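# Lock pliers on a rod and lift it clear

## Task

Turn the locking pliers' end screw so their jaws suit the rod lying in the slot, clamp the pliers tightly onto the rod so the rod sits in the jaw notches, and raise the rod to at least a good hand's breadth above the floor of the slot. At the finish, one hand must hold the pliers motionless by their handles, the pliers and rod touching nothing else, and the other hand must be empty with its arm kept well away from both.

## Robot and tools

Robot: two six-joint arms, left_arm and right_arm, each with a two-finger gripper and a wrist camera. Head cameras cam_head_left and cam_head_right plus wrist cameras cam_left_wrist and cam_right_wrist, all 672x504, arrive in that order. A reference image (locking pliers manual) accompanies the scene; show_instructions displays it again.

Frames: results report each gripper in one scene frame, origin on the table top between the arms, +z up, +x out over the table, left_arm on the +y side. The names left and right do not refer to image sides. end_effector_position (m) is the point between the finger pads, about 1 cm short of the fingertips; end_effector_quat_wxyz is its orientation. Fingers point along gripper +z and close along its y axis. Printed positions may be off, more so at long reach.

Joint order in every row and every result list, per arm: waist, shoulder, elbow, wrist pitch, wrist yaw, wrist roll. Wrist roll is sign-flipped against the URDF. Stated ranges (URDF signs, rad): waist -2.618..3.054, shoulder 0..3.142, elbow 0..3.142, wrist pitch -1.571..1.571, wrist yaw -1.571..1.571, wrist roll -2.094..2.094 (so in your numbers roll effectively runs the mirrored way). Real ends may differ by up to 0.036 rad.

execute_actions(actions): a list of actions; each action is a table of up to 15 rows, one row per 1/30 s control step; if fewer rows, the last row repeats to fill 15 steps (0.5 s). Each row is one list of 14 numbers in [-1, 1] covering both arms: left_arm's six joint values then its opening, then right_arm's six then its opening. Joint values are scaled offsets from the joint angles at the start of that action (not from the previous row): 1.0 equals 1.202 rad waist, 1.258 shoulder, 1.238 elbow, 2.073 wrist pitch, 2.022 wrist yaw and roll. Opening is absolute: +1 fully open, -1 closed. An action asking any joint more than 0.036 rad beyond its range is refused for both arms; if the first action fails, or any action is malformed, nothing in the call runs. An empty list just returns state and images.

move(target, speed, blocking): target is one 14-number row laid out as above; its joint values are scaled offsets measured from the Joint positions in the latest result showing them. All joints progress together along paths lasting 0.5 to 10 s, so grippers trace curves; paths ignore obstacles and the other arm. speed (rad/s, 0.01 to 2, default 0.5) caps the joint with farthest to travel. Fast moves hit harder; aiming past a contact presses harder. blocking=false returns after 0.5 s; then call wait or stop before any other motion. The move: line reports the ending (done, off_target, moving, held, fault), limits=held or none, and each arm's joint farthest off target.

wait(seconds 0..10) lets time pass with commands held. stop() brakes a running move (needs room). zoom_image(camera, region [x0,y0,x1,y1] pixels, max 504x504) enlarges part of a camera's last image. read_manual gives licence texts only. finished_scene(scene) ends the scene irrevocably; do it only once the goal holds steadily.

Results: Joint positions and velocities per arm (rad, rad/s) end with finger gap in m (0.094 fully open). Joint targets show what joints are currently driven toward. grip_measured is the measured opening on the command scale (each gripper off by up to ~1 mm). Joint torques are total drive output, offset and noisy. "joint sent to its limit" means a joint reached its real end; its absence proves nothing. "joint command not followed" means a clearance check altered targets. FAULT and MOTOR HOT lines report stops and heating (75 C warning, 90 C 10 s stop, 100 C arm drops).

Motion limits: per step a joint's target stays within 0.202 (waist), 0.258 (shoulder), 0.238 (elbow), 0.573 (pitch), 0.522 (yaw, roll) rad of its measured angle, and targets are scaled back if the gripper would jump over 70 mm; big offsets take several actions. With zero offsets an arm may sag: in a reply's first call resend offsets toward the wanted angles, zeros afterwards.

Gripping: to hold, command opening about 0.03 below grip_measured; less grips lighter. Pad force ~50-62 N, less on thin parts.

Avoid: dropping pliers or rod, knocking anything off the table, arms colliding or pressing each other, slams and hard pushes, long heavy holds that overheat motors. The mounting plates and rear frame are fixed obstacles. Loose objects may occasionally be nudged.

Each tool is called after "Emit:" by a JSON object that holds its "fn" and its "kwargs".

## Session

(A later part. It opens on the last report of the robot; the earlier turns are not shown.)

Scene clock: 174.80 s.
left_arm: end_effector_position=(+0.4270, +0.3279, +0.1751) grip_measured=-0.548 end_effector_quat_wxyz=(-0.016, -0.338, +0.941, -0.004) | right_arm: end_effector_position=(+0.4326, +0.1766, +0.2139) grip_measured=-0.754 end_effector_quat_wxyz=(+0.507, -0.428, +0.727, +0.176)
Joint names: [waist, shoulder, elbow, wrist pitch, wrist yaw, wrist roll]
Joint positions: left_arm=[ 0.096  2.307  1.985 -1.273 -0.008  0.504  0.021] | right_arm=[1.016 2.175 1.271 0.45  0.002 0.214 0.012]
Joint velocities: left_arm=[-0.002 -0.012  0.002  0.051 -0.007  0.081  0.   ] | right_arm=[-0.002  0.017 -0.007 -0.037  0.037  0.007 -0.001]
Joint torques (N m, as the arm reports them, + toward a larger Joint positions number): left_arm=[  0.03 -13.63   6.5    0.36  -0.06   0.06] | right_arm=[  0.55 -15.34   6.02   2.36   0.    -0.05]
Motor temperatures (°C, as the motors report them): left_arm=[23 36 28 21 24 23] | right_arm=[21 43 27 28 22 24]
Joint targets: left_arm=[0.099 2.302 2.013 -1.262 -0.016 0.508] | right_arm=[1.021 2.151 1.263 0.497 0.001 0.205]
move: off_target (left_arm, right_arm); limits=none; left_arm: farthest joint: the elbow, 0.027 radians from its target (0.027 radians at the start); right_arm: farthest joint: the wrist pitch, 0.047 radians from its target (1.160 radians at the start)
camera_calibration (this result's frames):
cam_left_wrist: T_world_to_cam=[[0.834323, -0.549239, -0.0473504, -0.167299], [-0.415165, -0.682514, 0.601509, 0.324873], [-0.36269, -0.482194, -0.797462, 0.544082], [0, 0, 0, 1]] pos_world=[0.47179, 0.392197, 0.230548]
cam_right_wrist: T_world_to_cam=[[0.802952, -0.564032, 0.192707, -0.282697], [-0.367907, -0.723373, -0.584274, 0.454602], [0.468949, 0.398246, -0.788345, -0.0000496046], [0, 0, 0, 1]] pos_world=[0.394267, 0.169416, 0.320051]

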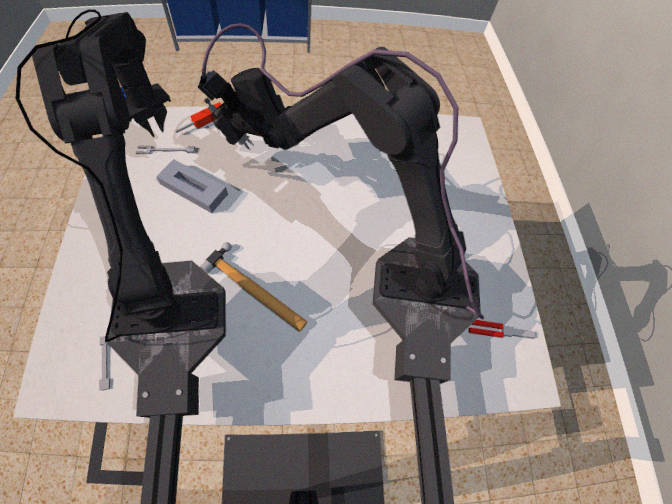

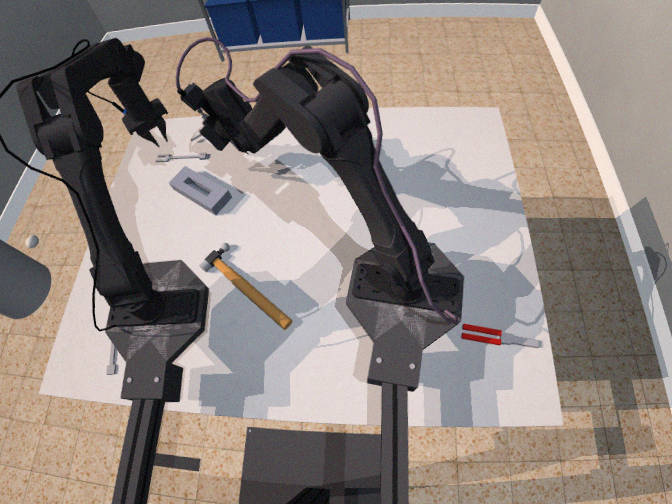

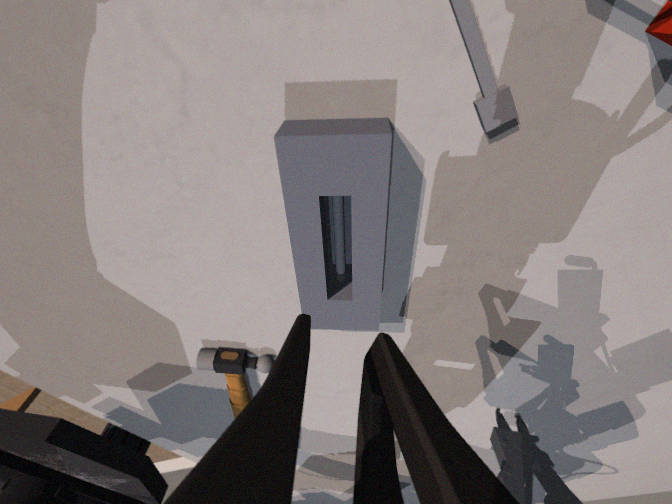

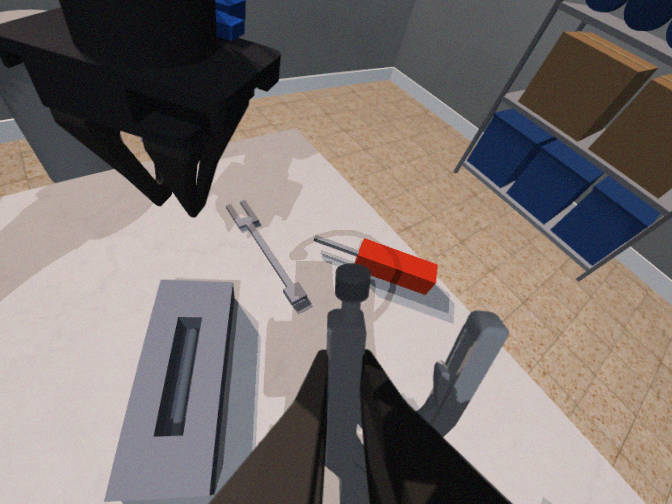

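Emit:
{"fn": "move", "kwargs": {"target": [0.003,-0.004,0.022,0.005,-0.004,0.002,-0.55,0.1627,0.3323,0.0969,0.3932,0.004,-0.1083,-0.79], "speed": 1.1}}

Scene clock: 190.03 s.
left_arm: end_effector_position=(+0.4270, +0.3279, +0.1751) grip_measured=-0.548 end_effector_quat_wxyz=(-0.016, -0.338, +0.941, -0.004) | right_arm: end_effector_position=(+0.3594, +0.2761, +0.1810) grip_measured=-0.754 end_effector_quat_wxyz=(+0.609, -0.351, +0.618, +0.353)
Joint names: [waist, shoulder, elbow, wrist pitch, wrist yaw, wrist roll]
Joint positions: left_arm=[ 0.096  2.307  1.985 -1.273 -0.008  0.504  0.021] | right_arm=[1.21  2.597 1.357 1.21  0.012 0.003 0.012]
Joint velocities: left_arm=[ 0.002 -0.012  0.012  0.022 -0.022 -0.081 -0.001] | right_arm=[ 0.012 -0.002  0.012  0.007  0.066  0.007 -0.001]
Joint torques (N m, as the arm reports them, + toward a larger Joint positions number): left_arm=[  0.03 -13.63   6.49   0.36  -0.05   0.06] | right_arm=[  0.3  -15.22   7.99   2.48  -0.02  -0.07]
Motor temperatures (°C, as the motors report them): left_arm=[23 37 28 21 24 23] | right_arm=[21 45 28 32 22 24]
Joint targets: left_arm=[0.099 2.302 2.013 -1.262 -0.016 0.508] | right_arm=[1.212 2.593 1.391 1.264 0.010 -0.005]
move: off_target (left_arm, right_arm); limits=none; left_arm: farthest joint: the elbow, 0.027 radians from its target (0.027 radians at the start); right_arm: farthest joint: the wrist pitch, 0.055 radians from its target (0.816 radians at the start)
camera_calibration (this result's frames):
cam_left_wrist: T_world_to_cam=[[0.834323, -0.549239, -0.0473504, -0.167299], [-0.415165, -0.682514, 0.601509, 0.324873], [-0.36269, -0.482194, -0.797462, 0.544082], [0, 0, 0, 1]] pos_world=[0.47179, 0.392197, 0.230548]
cam_right_wrist: T_world_to_cam=[[0.863766, -0.503822, 0.00843554, -0.166613], [-0.233404, -0.414878, -0.879431, 0.400332], [0.446577, 0.757654, -0.475952, -0.179031], [0, 0, 0, 1]] pos_world=[0.317305, 0.217789, 0.26826]

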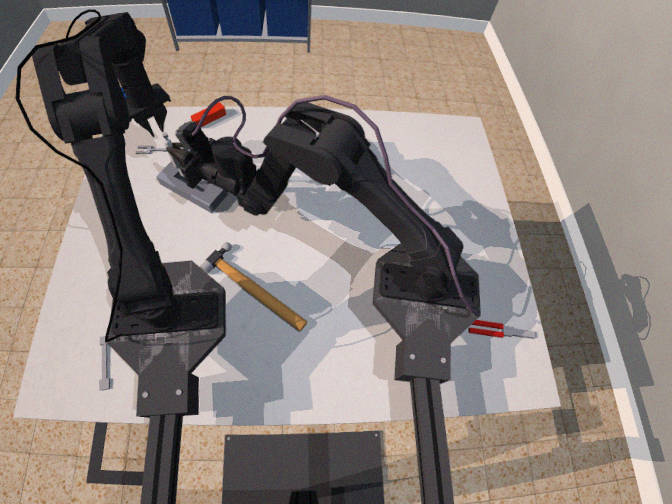

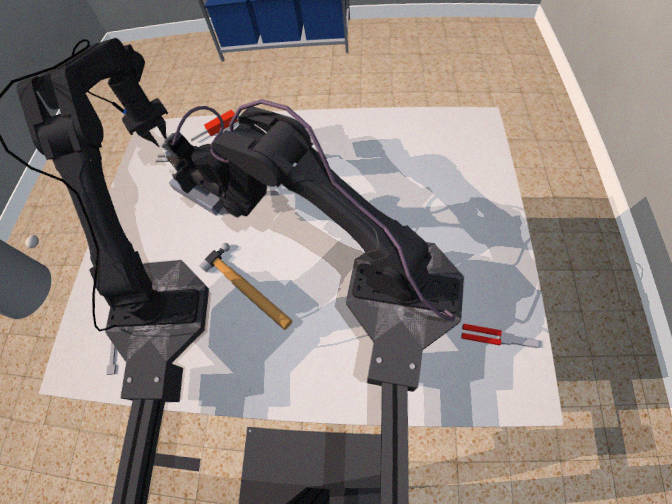

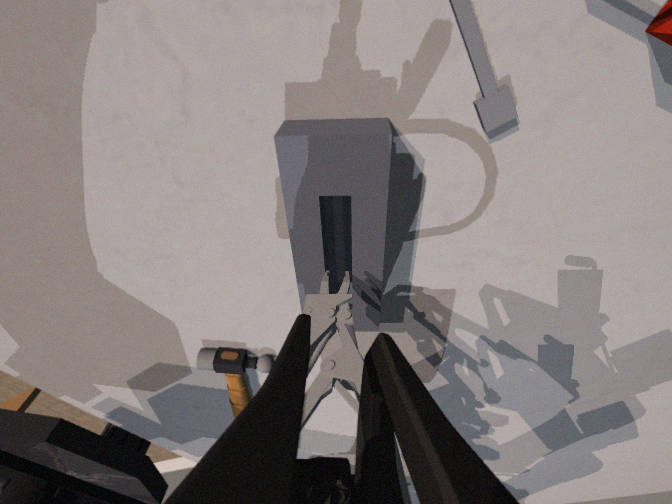

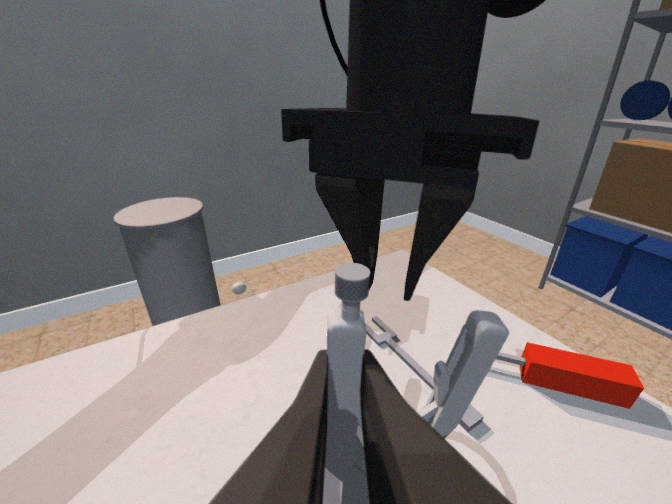

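Emit:
{"fn": "zoom_image", "kwargs": {"camera": "cam_left_wrist", "region": [285, 220, 395, 330]}}

Region (285, 220, 395, 330) of cam_left_wrist's 672x504 image, scaled by 4.582, with more detail than that image has.

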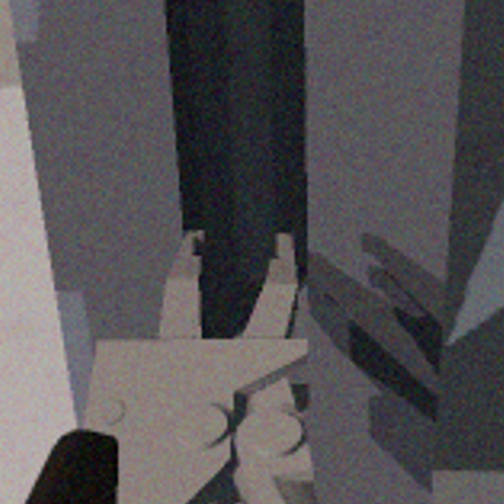

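Emit:
{"fn": "execute_actions", "kwargs": {"actions": [[[0.003,-0.004,0.022,0.005,-0.004,0.002,-0.55,0,0.001,0.028,0.029,0,-0.003,-0.79],[0.003,-0.004,0.022,0.005,-0.004,0.002,-0.55,0,0.006,0.029,0.032,0,-0.003,-0.79],[0.003,-0.004,0.022,0.005,-0.004,0.002,-0.55,0,0.012,0.031,0.035,0,-0.003,-0.79],[0.003,-0.004,0.022,0.005,-0.004,0.002,-0.55,0,0.019,0.034,0.038,0,-0.003,-0.79],[0.003,-0.004,0.022,0.005,-0.004,0.002,-0.55,0,0.026,0.037,0.041,0,-0.003,-0.79],[0.003,-0.004,0.022,0.005,-0.004,0.002,-0.55,0,0.033,0.040,0.044,0,-0.003,-0.79],[0.003,-0.004,0.022,0.005,-0.004,0.002,-0.55,0,0.040,0.043,0.047,0,-0.003,-0.79],[0.003,-0.004,0.022,0.005,-0.004,0.002,-0.55,0,0.047,0.046,0.050,0,-0.003,-0.79],[0.003,-0.004,0.022,0.005,-0.004,0.002,-0.55,0,0.054,0.049,0.053,0,-0.003,-0.79],[0.003,-0.004,0.022,0.005,-0.004,0.002,-0.55,0,0.061,0.052,0.056,0,-0.003,-0.79],[0.003,-0.004,0.022,0.005,-0.004,0.002,-0.55,0,0.068,0.055,0.058,0,-0.003,-0.79],[0.003,-0.004,0.022,0.005,-0.004,0.002,-0.55,0,0.074,0.058,0.060,0,-0.003,-0.79],[0.003,-0.004,0.022,0.005,-0.004,0.002,-0.55,0,0.080,0.061,0.060,0,-0.003,-0.79],[0.003,-0.004,0.022,0.005,-0.004,0.002,-0.55,0,0.084,0.063,0.060,0,-0.003,-0.79],[0.003,-0.004,0.022,0.005,-0.004,0.002,-0.55,0,0.087,0.0645,0.060,0,-0.003,-0.79]]]}}

Emit:
{"fn": "wait", "kwargs": {"seconds": 0.3}}

Emit:
{"fn": "zoom_image", "kwargs": {"camera": "cam_left_wrist", "region": [285, 200, 395, 310]}}

Scene clock: 221.17 s.
left_arm: end_effector_position=(+0.4270, +0.3279, +0.1751) grip_measured=-0.548 end_effector_quat_wxyz=(-0.016, -0.338, +0.941, -0.004) | right_arm: end_effector_position=(+0.3596, +0.2772, +0.1525) grip_measured=-0.754 end_effector_quat_wxyz=(+0.610, -0.350, +0.616, +0.354)
Joint names: [waist, shoulder, elbow, wrist pitch, wrist yaw, wrist roll]
Joint positions: left_arm=[ 0.096  2.307  1.985 -1.273 -0.008  0.504  0.021] | right_arm=[1.21  2.695 1.401 1.272 0.012 0.003 0.012]
Joint velocities: left_arm=[-0.007 -0.002 -0.007 -0.022  0.081  0.007 -0.   ] | right_arm=[ 0.007  0.217  0.046 -0.007 -0.051  0.022 -0.   ]
Joint torques (N m, as the arm reports them, + toward a larger Joint positions number): left_arm=[  0.03 -13.63   6.5    0.36  -0.05   0.06] | right_arm=[  0.13 -15.3    7.62   2.55   0.    -0.07]
Motor temperatures (°C, as the motors report them): left_arm=[23 37 28 21 24 23] | right_arm=[21 47 30 36 22 24]
Joint targets: left_arm=[0.099 2.302 2.013 -1.262 -0.016 0.508] | right_arm=[1.210 2.706 1.437 1.334 0.012 -0.003]
camera_calibration (this result's frames):
cam_left_wrist: T_world_to_cam=[[0.834323, -0.549239, -0.0473504, -0.167299], [-0.415165, -0.682514, 0.601509, 0.324873], [-0.36269, -0.482194, -0.797462, 0.544082], [0, 0, 0, 1]] pos_world=[0.47179, 0.392197, 0.230548]
cam_right_wrist: T_world_to_cam=[[0.863701, -0.503941, 0.00797682, -0.165884], [-0.230908, -0.409721, -0.882502, 0.373885], [0.447997, 0.760376, -0.470241, -0.195663], [0, 0, 0, 1]] pos_world=[0.317264, 0.21837, 0.239269]

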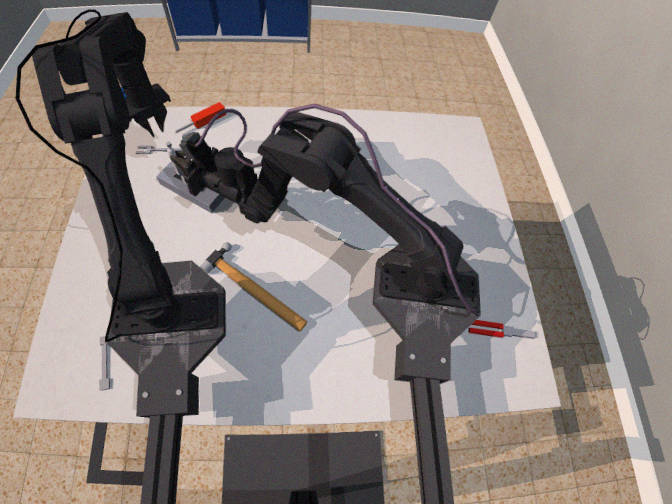

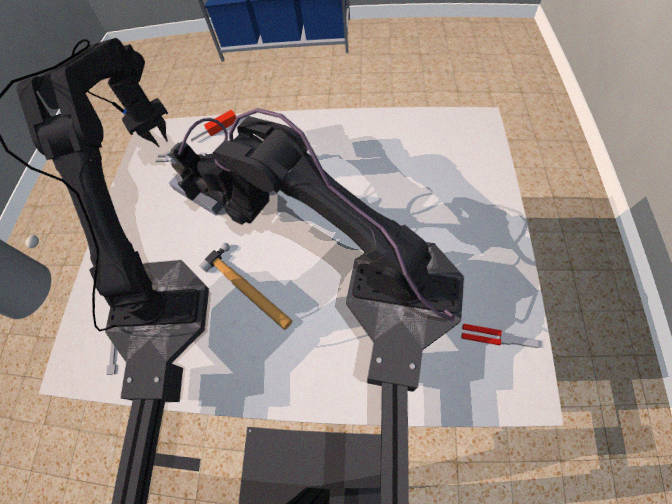

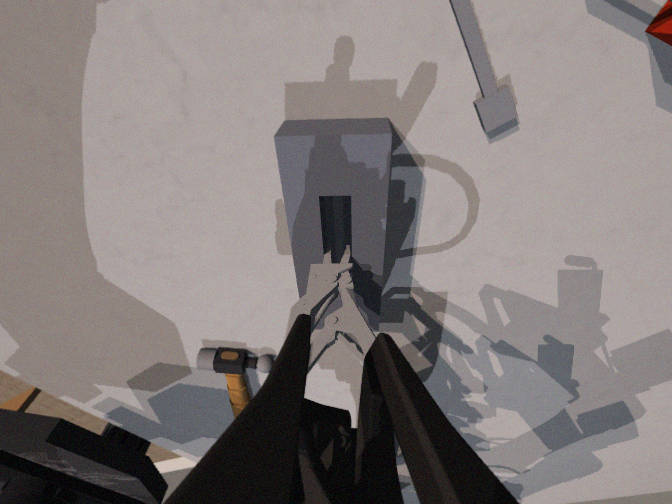

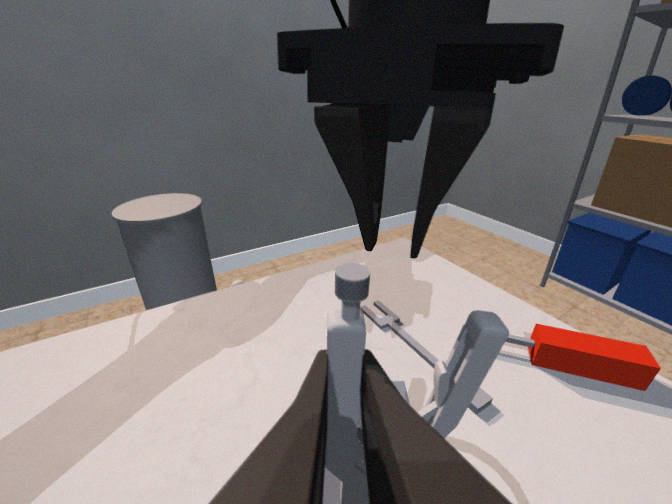

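Scene clock: 221.47 s.
left_arm: end_effector_position=(+0.4270, +0.3279, +0.1751) grip_measured=-0.548 end_effector_quat_wxyz=(-0.016, -0.338, +0.941, -0.004) | right_arm: end_effector_position=(+0.3588, +0.2759, +0.1440) grip_measured=-0.754 end_effector_quat_wxyz=(+0.608, -0.352, +0.619, +0.353)
Joint names: [waist, shoulder, elbow, wrist pitch, wrist yaw, wrist roll]
Joint positions: left_arm=[ 0.096  2.307  1.985 -1.273 -0.008  0.504  0.021] | right_arm=[1.21  2.713 1.402 1.278 0.012 0.003 0.012]
Joint velocities: left_arm=[-0.007 -0.002  0.002 -0.037 -0.007 -0.007  0.   ] | right_arm=[ 0.022 -0.017 -0.012  0.007  0.007  0.022 -0.   ]
Joint torques (N m, as the arm reports them, + toward a larger Joint positions number): left_arm=[  0.03 -13.63   6.49   0.36  -0.05   0.06] | right_arm=[  0.14 -15.58   7.74   2.46   0.    -0.07]
Motor temperatures (°C, as the motors report them): left_arm=[23 37 29 21 24 23] | right_arm=[21 47 30 36 22 24]
Joint targets: left_arm=[0.099 2.302 2.013 -1.262 -0.016 0.508] | right_arm=[1.210 2.706 1.437 1.335 0.012 -0.003]
wait: 0.30 s; no rest
camera_calibration (this result's frames):
cam_left_wrist: T_world_to_cam=[[0.834323, -0.549239, -0.0473504, -0.167299], [-0.415165, -0.682514, 0.601509, 0.324873], [-0.36269, -0.482194, -0.797462, 0.544082], [0, 0, 0, 1]] pos_world=[0.47179, 0.392197, 0.230548]
cam_right_wrist: T_world_to_cam=[[0.863798, -0.503773, 0.00809016, -0.165828], [-0.235003, -0.417049, -0.877977, 0.368535], [0.445676, 0.756494, -0.478634, -0.195194], [0, 0, 0, 1]] pos_world=[0.316842, 0.21782, 0.231481]

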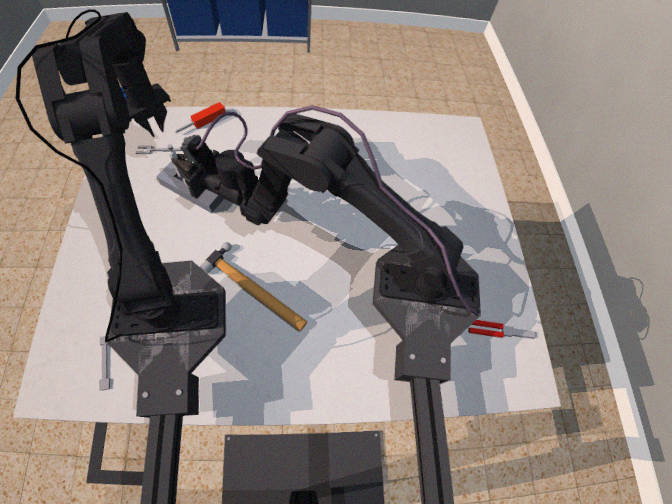

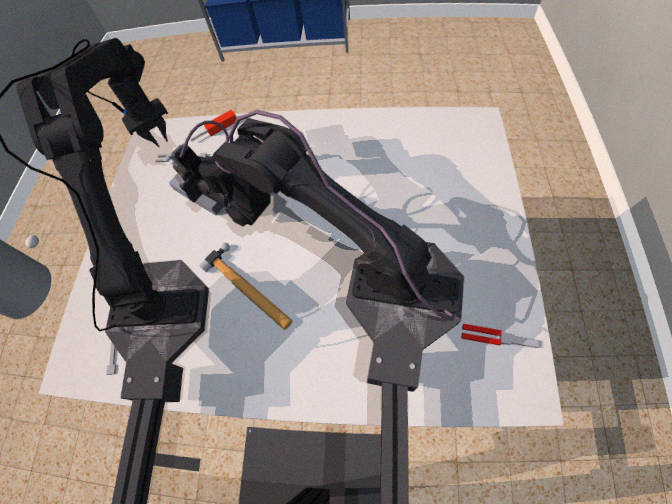

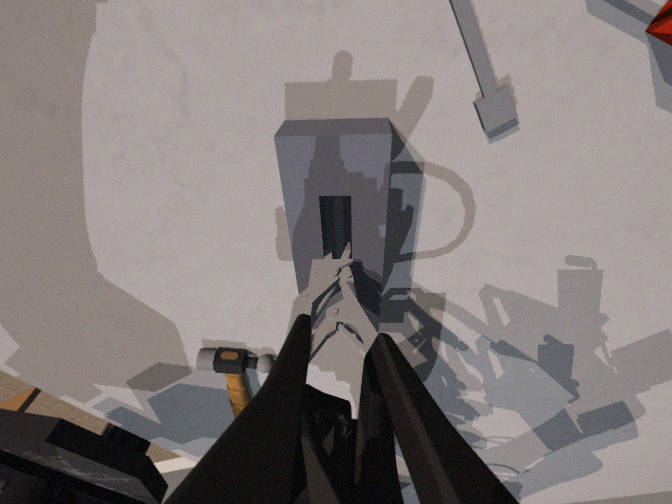

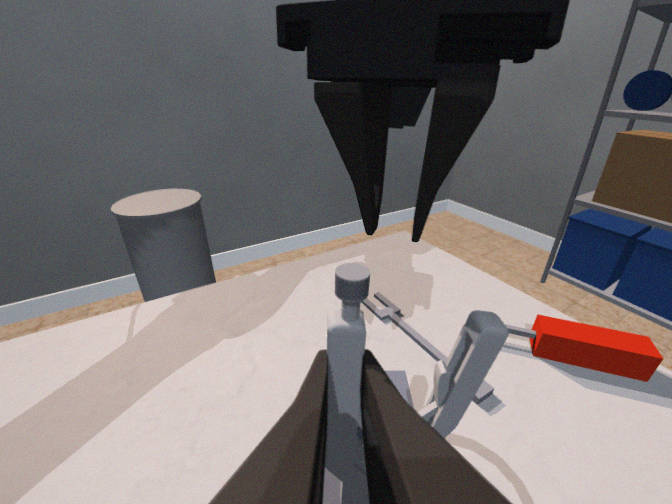

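Region (285, 200, 395, 310) of cam_left_wrist's 672x504 image, scaled by 4.582, with more detail than that image has.

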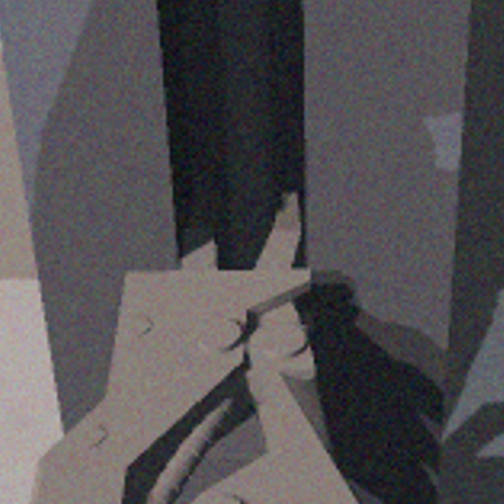

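Emit:
{"fn": "execute_actions", "kwargs": {"actions": [[[0.003,-0.004,0.022,0.005,-0.004,0.002,-0.55,0,-0.002,0.028,0.0275,0,-0.003,-0.79],[0.003,-0.004,0.022,0.005,-0.004,0.002,-0.55,0,0.002,0.029,0.0275,0,-0.003,-0.79],[0.003,-0.004,0.022,0.005,-0.004,0.002,-0.55,0,0.005,0.030,0.0275,0,-0.003,-0.79],[0.003,-0.004,0.022,0.005,-0.004,0.002,-0.55,0,0.008,0.031,0.0275,0,-0.003,-0.79],[0.003,-0.004,0.022,0.005,-0.004,0.002,-0.55,0,0.011,0.032,0.0275,0,-0.003,-0.79],[0.003,-0.004,0.022,0.005,-0.004,0.002,-0.55,0,0.014,0.033,0.0275,0,-0.003,-0.79],[0.003,-0.004,0.022,0.005,-0.004,0.002,-0.55,0,0.017,0.034,0.0275,0,-0.003,-0.79],[0.003,-0.004,0.022,0.005,-0.004,0.002,-0.55,0,0.020,0.035,0.0275,0,-0.003,-0.79],[0.003,-0.004,0.022,0.005,-0.004,0.002,-0.55,0,0.023,0.036,0.0275,0,-0.003,-0.79],[0.003,-0.004,0.022,0.005,-0.004,0.002,-0.55,0,0.026,0.037,0.0275,0,-0.003,-0.79],[0.003,-0.004,0.022,0.005,-0.004,0.002,-0.55,0,0.028,0.038,0.027,0,-0.003,-0.79],[0.003,-0.004,0.022,0.005,-0.004,0.002,-0.55,0,0.030,0.039,0.026,0,-0.003,-0.79],[0.003,-0.004,0.022,0.005,-0.004,0.002,-0.55,0,0.032,0.040,0.025,0,-0.003,-0.79],[0.003,-0.004,0.022,0.005,-0.004,0.002,-0.55,0,0.033,0.040,0.024,0,-0.003,-0.79],[0.003,-0.004,0.022,0.005,-0.004,0.002,-0.55,0,0.033,0.040,0.023,0,-0.003,-0.79]]]}}

Emit:
{"fn": "zoom_image", "kwargs": {"camera": "cam_left_wrist", "region": [285, 200, 395, 310]}}

Scene clock: 250.33 s.
left_arm: end_effector_position=(+0.4270, +0.3279, +0.1751) grip_measured=-0.548 end_effector_quat_wxyz=(-0.016, -0.338, +0.941, -0.004) | right_arm: end_effector_position=(+0.3593, +0.2771, +0.1375) grip_measured=-0.754 end_effector_quat_wxyz=(+0.610, -0.350, +0.617, +0.354)
Joint names: [waist, shoulder, elbow, wrist pitch, wrist yaw, wrist roll]
Joint positions: left_arm=[ 0.096  2.307  1.985 -1.273 -0.008  0.504  0.021] | right_arm=[1.21  2.743 1.423 1.296 0.012 0.003 0.012]
Joint velocities: left_arm=[ 0.017 -0.017 -0.002 -0.037  0.037  0.037 -0.001] | right_arm=[-0.017  0.002  0.022 -0.007 -0.022  0.037  0.002]
Joint torques (N m, as the arm reports them, + toward a larger Joint positions number): left_arm=[  0.03 -13.63   6.5    0.36  -0.05   0.06] | right_arm=[  0.11 -14.19   7.07   2.22   0.01  -0.06]
Motor temperatures (°C, as the motors report them): left_arm=[23 38 29 21 24 23] | right_arm=[21 48 30 38 22 24]
Joint targets: left_arm=[0.099 2.302 2.013 -1.262 -0.016 0.508] | right_arm=[1.210 2.754 1.451 1.326 0.012 -0.003]
camera_calibration (this result's frames):
cam_left_wrist: T_world_to_cam=[[0.834323, -0.549239, -0.0473504, -0.167299], [-0.415165, -0.682514, 0.601509, 0.324873], [-0.36269, -0.482194, -0.797462, 0.544082], [0, 0, 0, 1]] pos_world=[0.47179, 0.392197, 0.230548]
cam_right_wrist: T_world_to_cam=[[0.863913, -0.503578, 0.00799748, -0.165696], [-0.231572, -0.411273, -0.881606, 0.361093], [0.447247, 0.759778, -0.471919, -0.201814], [0, 0, 0, 1]] pos_world=[0.317026, 0.218401, 0.224427]

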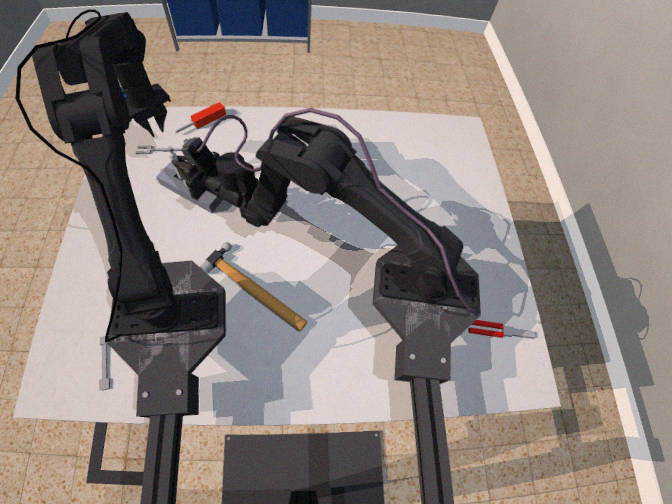

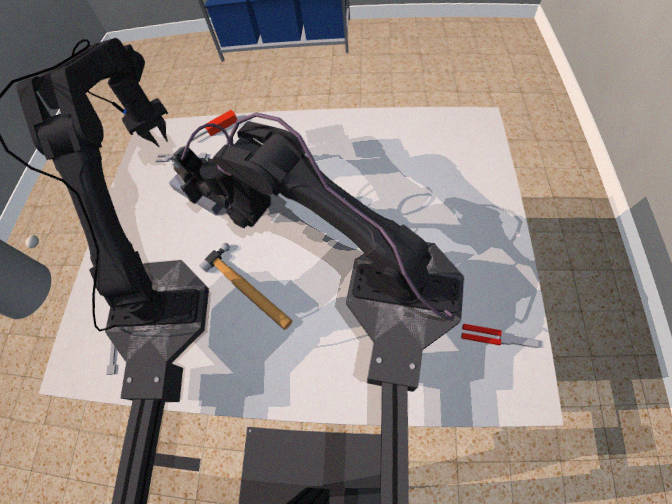

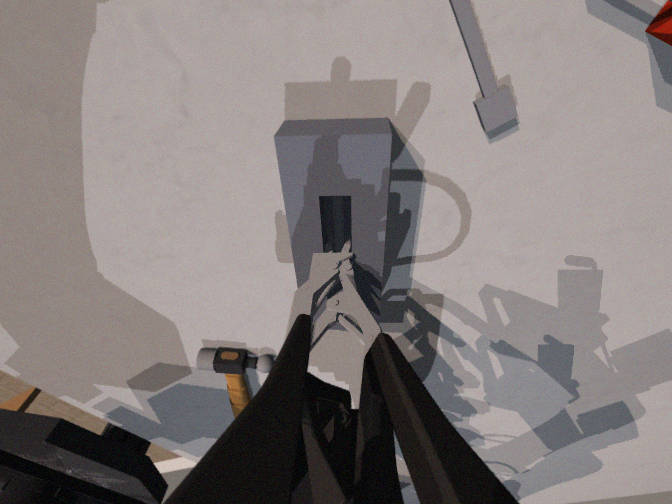

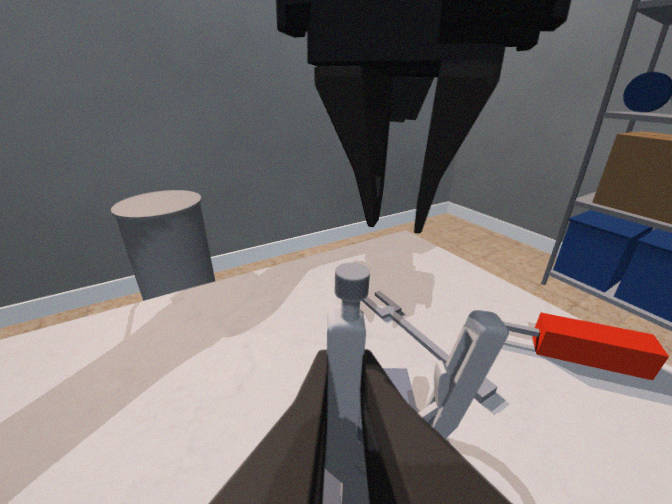

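Region (285, 200, 395, 310) of cam_left_wrist's 672x504 image, scaled by 4.582, with more detail than that image has.

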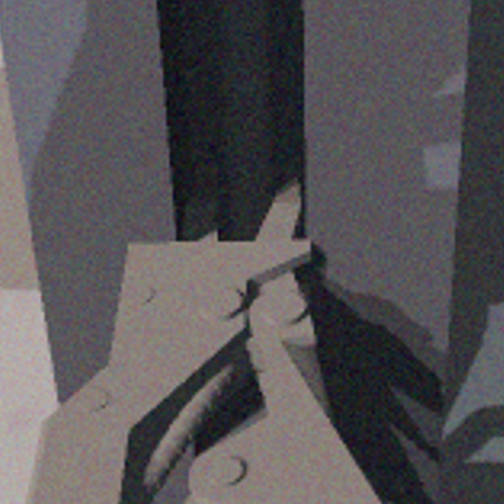

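Emit:
{"fn": "execute_actions", "kwargs": {"actions": [[[0.002,-0.008,0.02,0.005,-0.004,0.005,-0.55,0,0.009,0.022,0.010,0,-0.002,-0.79],[0.0,-0.016,0.016,0.005,-0.005,0.015,-0.55,0,0.009,0.020,0.005,0,-0.001,-0.775],[-0.002,-0.026,0.010,0.005,-0.005,0.03,-0.55,0,0.009,0.017,0.0,0,0,-0.75],[-0.005,-0.037,0.003,0.006,-0.006,0.05,-0.55,0,0.009,0.012,-0.002,0,0,-0.71],[-0.008,-0.049,-0.005,0.007,-0.006,0.075,-0.55,0,0.008,0.007,-0.002,0,0,-0.65],[-0.012,-0.061,-0.014,0.008,-0.007,0.10,-0.55,0,0.007,0.001,-0.002,0,0,-0.58],[-0.016,-0.074,-0.025,0.009,-0.007,0.13,-0.55,0,0.006,-0.006,0.002,0,0,-0.52],[-0.020,-0.087,-0.037,0.010,-0.008,0.16,-0.55,0,0.006,-0.013,0.008,0,0,-0.50],[-0.024,-0.100,-0.050,0.011,-0.008,0.19,-0.55,0,0.006,-0.021,0.014,0,0,-0.50],[-0.028,-0.113,-0.064,0.013,-0.008,0.22,-0.55,0,0.006,-0.030,0.020,0,0,-0.50],[-0.032,-0.126,-0.079,0.014,-0.008,0.25,-0.55,0,0.006,-0.039,0.026,0,0,-0.50],[-0.036,-0.139,-0.094,0.016,-0.008,0.28,-0.55,0,0.006,-0.048,0.032,0,0,-0.50],[-0.041,-0.151,-0.109,0.017,-0.008,0.31,-0.55,0,0.006,-0.057,0.038,0,0,-0.50],[-0.045,-0.163,-0.124,0.019,-0.008,0.34,-0.55,0,0.006,-0.066,0.044,0,0,-0.50],[-0.050,-0.175,-0.140,0.020,-0.008,0.37,-0.55,0,0.006,-0.075,0.050,0,0,-0.50]],[[-0.020,-0.052,-0.052,0.010,-0.003,0.16,-0.55,0,0.006,-0.036,0.027,0,0,-0.50],[-0.025,-0.063,-0.068,0.012,-0.003,0.19,-0.55,0,0.007,-0.044,0.032,0,0,-0.50],[-0.030,-0.074,-0.084,0.014,-0.003,0.22,-0.55,0,0.008,-0.052,0.036,0,0,-0.50],[-0.035,-0.085,-0.100,0.016,-0.003,0.25,-0.55,0,0.010,-0.058,0.040,0,0,-0.45],[-0.040,-0.096,-0.116,0.018,-0.003,0.28,-0.55,-0.003,0.013,-0.063,0.043,-0.002,0,-0.35],[-0.045,-0.106,-0.132,0.020,-0.003,0.31,-0.55,-0.007,0.016,-0.066,0.046,-0.005,0,-0.22],[-0.050,-0.116,-0.148,0.022,-0.003,0.34,-0.55,-0.012,0.019,-0.067,0.048,-0.009,0,-0.08],[-0.054,-0.125,-0.163,0.024,-0.003,0.365,-0.55,-0.018,0.022,-0.067,0.050,-0.013,0,0.06],[-0.058,-0.133,-0.177,0.025,-0.003,0.39,-0.55,-0.024,0.025,-0.067,0.052,-0.017,0,0.20],[-0.061,-0.140,-0.190,0.026,-0.003,0.41,-0.55,-0.030,0.027,-0.067,0.053,-0.020,0,0.33],[-0.064,-0.146,-0.202,0.027,-0.003,0.425,-0.55,-0.035,0.029,-0.067,0.054,-0.023,0,0.44],[-0.066,-0.150,-0.212,0.028,-0.003,0.435,-0.55,-0.039,0.030,-0.067,0.054,-0.025,0,0.52],[-0.068,-0.154,-0.220,0.029,-0.003,0.443,-0.55,-0.042,0.031,-0.067,0.054,-0.027,0,0.58],[-0.069,-0.156,-0.226,0.030,-0.003,0.448,-0.55,-0.044,0.031,-0.067,0.054,-0.027,0,0.60],[-0.070,-0.157,-0.229,0.030,-0.003,0.45,-0.55,-0.045,0.031,-0.067,0.054,-0.027,0,0.60]]]}}

Emit:
{"fn": "wait", "kwargs": {"seconds": 0.3}}

Scene clock: 285.37 s.
left_arm: end_effector_position=(+0.3581, +0.2755, +0.2059) grip_measured=-0.548 end_effector_quat_wxyz=(+0.014, +0.807, -0.591, -0.009) | right_arm: end_effector_position=(+0.3606, +0.2425, +0.1215) grip_measured=+0.594 end_effector_quat_wxyz=(+0.616, -0.345, +0.613, +0.355)
Joint names: [waist, shoulder, elbow, wrist pitch, wrist yaw, wrist roll]
Joint positions: left_arm=[-0.014  1.977  1.585 -1.206 -0.012  1.801  0.021] | right_arm=[ 1.17   2.764  1.307  1.45  -0.022  0.003  0.075]
Joint velocities: left_arm=[-0.061 -0.09  -0.232  0.066 -0.007  0.799  0.   ] | right_arm=[-0.173  0.027  0.007 -0.007 -0.081  0.081  0.008]
Joint torques (N m, as the arm reports them, + toward a larger Joint positions number): left_arm=[ -0.98 -12.83   4.22   0.39  -0.05   0.04] | right_arm=[  0.02 -13.09   2.34   2.03  -0.16  -0.01]
Motor temperatures (°C, as the motors report them): left_arm=[23 39 29 21 24 23] | right_arm=[21 47 30 38 22 24]
Joint targets: left_arm=[-0.025 1.942 1.569 -1.186 -0.018 1.918] | right_arm=[1.156 2.782 1.287 1.465 -0.043 0.003]
camera_calibration (this result's frames):
cam_left_wrist: T_world_to_cam=[[0.819376, 0.569329, -0.0669895, -0.435876], [0.499732, -0.652136, 0.570076, -0.0876224], [0.280874, -0.500583, -0.818857, 0.297422], [0, 0, 0, 1]] pos_world=[0.317396, 0.3399, 0.264298]
cam_right_wrist: T_world_to_cam=[[0.860463, -0.509458, 0.00741161, -0.181391], [-0.227229, -0.396724, -0.889369, 0.328915], [0.456037, 0.763585, -0.45713, -0.189597], [0, 0, 0, 1]] pos_world=[0.317283, 0.182851, 0.207201]

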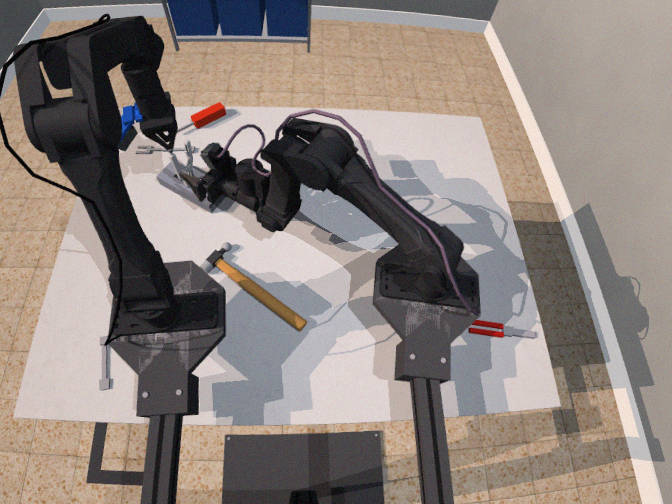

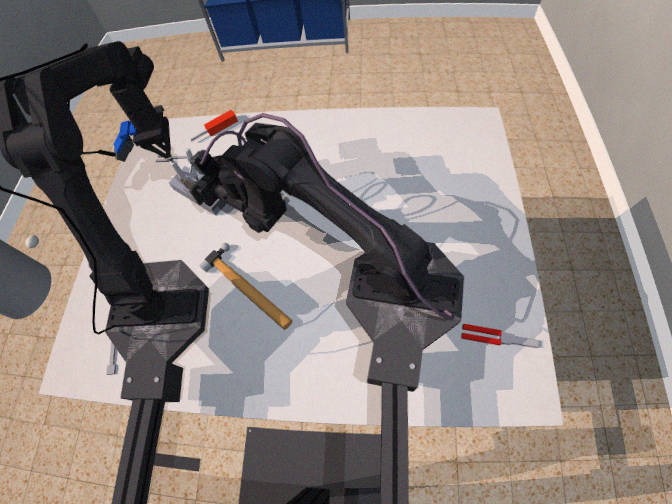

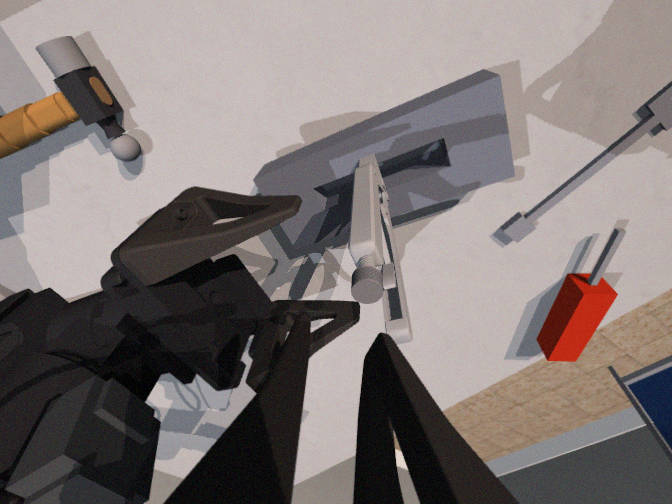

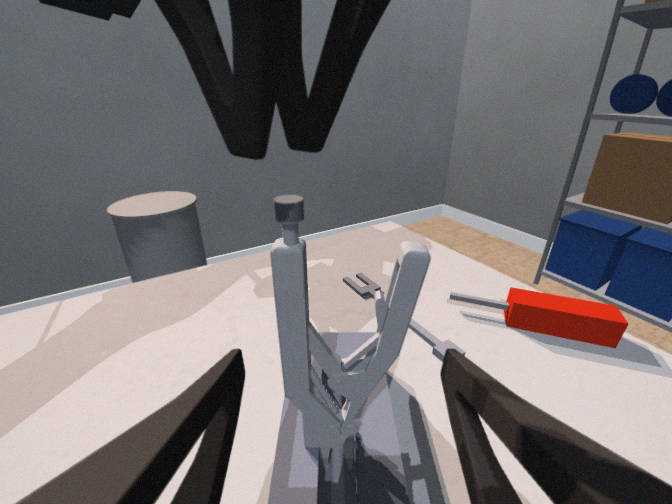

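Scene clock: 285.67 s.
left_arm: end_effector_position=(+0.3586, +0.2748, +0.2046) grip_measured=-0.548 end_effector_quat_wxyz=(+0.012, +0.834, -0.551, -0.006) | right_arm: end_effector_position=(+0.3651, +0.2395, +0.1224) grip_measured=+0.597 end_effector_quat_wxyz=(+0.618, -0.343, +0.611, +0.355)
Joint names: [waist, shoulder, elbow, wrist pitch, wrist yaw, wrist roll]
Joint positions: left_arm=[-0.016  1.973  1.575 -1.192 -0.012  1.899  0.021] | right_arm=[ 1.158  2.766  1.307  1.457 -0.031  0.003  0.075]
Joint velocities: left_arm=[-0.002  0.002 -0.012  0.051  0.007  0.095  0.001] | right_arm=[ 0.002  0.012  0.007  0.022 -0.095  0.022 -0.   ]
Joint torques (N m, as the arm reports them, + toward a larger Joint positions number): left_arm=[ -0.96 -13.04   4.14   0.28  -0.04   0.07] | right_arm=[ -0.03 -13.02   2.33   1.97  -0.12   0.01]
Motor temperatures (°C, as the motors report them): left_arm=[23 39 29 21 24 23] | right_arm=[21 47 29 38 22 24]
Joint targets: left_arm=[-0.025 1.942 1.569 -1.186 -0.018 1.918] | right_arm=[1.156 2.782 1.287 1.465 -0.043 0.003]
wait: 0.30 s; no rest
camera_calibration (this result's frames):
cam_left_wrist: T_world_to_cam=[[0.761719, 0.645068, -0.0605933, -0.437483], [0.556484, -0.603471, 0.571093, -0.121525], [0.331828, -0.468732, -0.818646, 0.268748], [0, 0, 0, 1]] pos_world=[0.311688, 0.33484, 0.262903]
cam_right_wrist: T_world_to_cam=[[0.858841, -0.512188, 0.0074768, -0.185549], [-0.225654, -0.391401, -0.892124, 0.32804], [0.459862, 0.764505, -0.451729, -0.191155], [0, 0, 0, 1]] pos_world=[0.321286, 0.179498, 0.207689]

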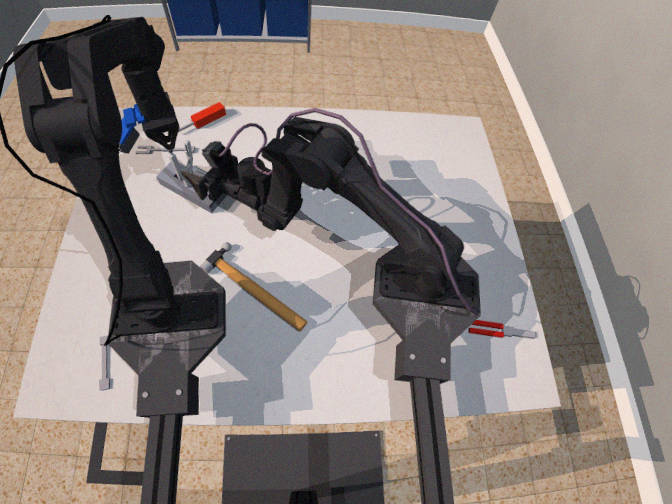

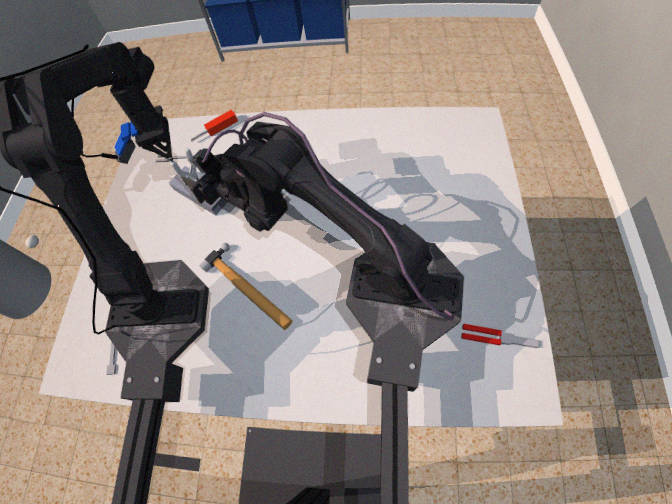

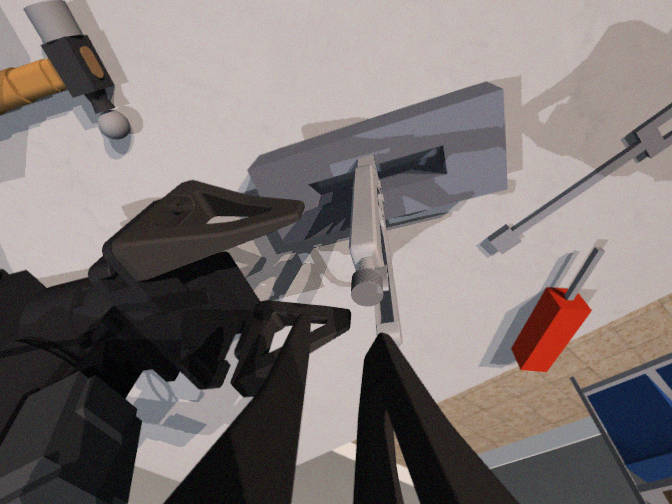

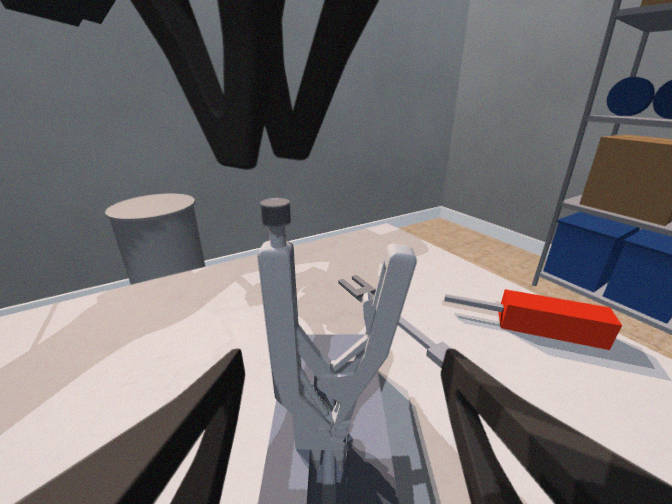

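Emit:
{"fn": "execute_actions", "kwargs": {"actions": []}}

Scene clock: 303.67 s.
left_arm: end_effector_position=(+0.3596, +0.2749, +0.2046) grip_measured=-0.548 end_effector_quat_wxyz=(+0.010, +0.838, -0.545, -0.005) | right_arm: end_effector_position=(+0.3647, +0.2397, +0.1227) grip_measured=+0.597 end_effector_quat_wxyz=(+0.618, -0.344, +0.610, +0.356)
Joint names: [waist, shoulder, elbow, wrist pitch, wrist yaw, wrist roll]
Joint positions: left_arm=[-0.016  1.973  1.575 -1.188 -0.012  1.914  0.021] | right_arm=[ 1.158  2.766  1.307  1.459 -0.033  0.003  0.075]
Joint velocities: left_arm=[-0.007  0.007  0.007 -0.037  0.022  0.066  0.   ] | right_arm=[ 0.017 -0.007 -0.022 -0.066 -0.051 -0.022  0.   ]
Joint torques (N m, as the arm reports them, + toward a larger Joint positions number): left_arm=[ -0.99 -13.08   4.11   0.29  -0.04   0.07] | right_arm=[  0.01 -13.03   2.35   1.96  -0.1    0.  ]
Motor temperatures (°C, as the motors report them): left_arm=[23 38 28 21 24 23] | right_arm=[21 46 28 37 22 24]
Joint targets: left_arm=[-0.025 1.942 1.569 -1.186 -0.018 1.918] | right_arm=[1.156 2.782 1.287 1.464 -0.043 0.003]
camera_calibration (this result's frames):
cam_left_wrist: T_world_to_cam=[[0.752199, 0.656426, -0.0574543, -0.438591], [0.563378, -0.595444, 0.572757, -0.127022], [0.341762, -0.463196, -0.817709, 0.263163], [0, 0, 0, 1]] pos_world=[0.31153, 0.334164, 0.262745]
cam_right_wrist: T_world_to_cam=[[0.860192, -0.509914, 0.0075607, -0.186127], [-0.224014, -0.391133, -0.892655, 0.327702], [0.458134, 0.766161, -0.450678, -0.190914], [0, 0, 0, 1]] pos_world=[0.320979, 0.179537, 0.207892]

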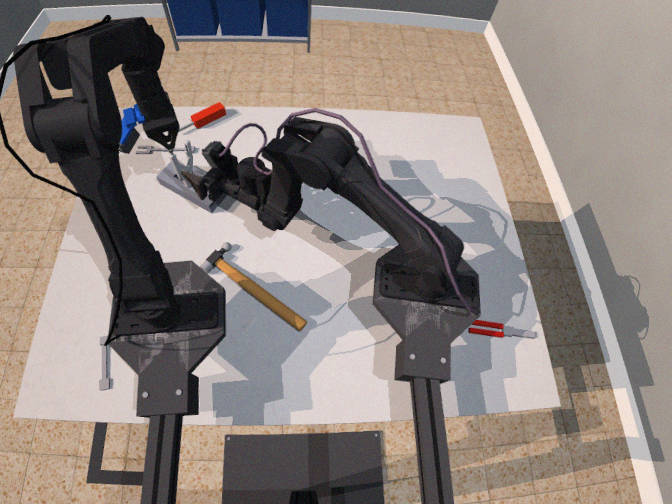

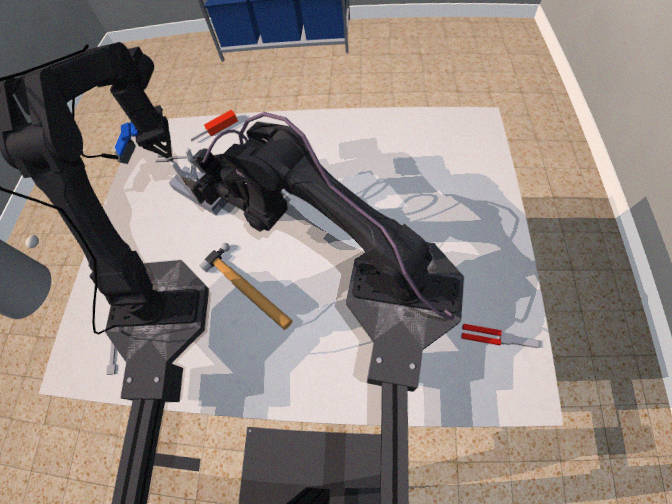

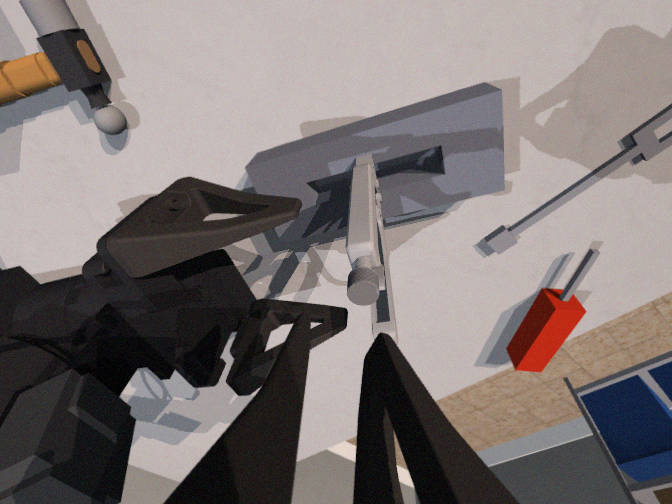

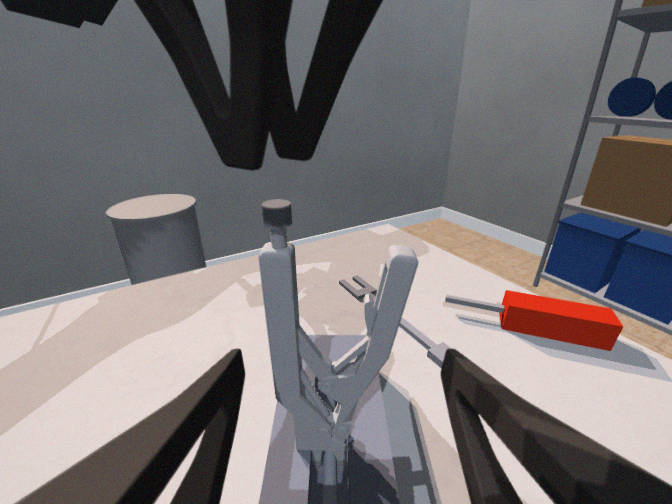

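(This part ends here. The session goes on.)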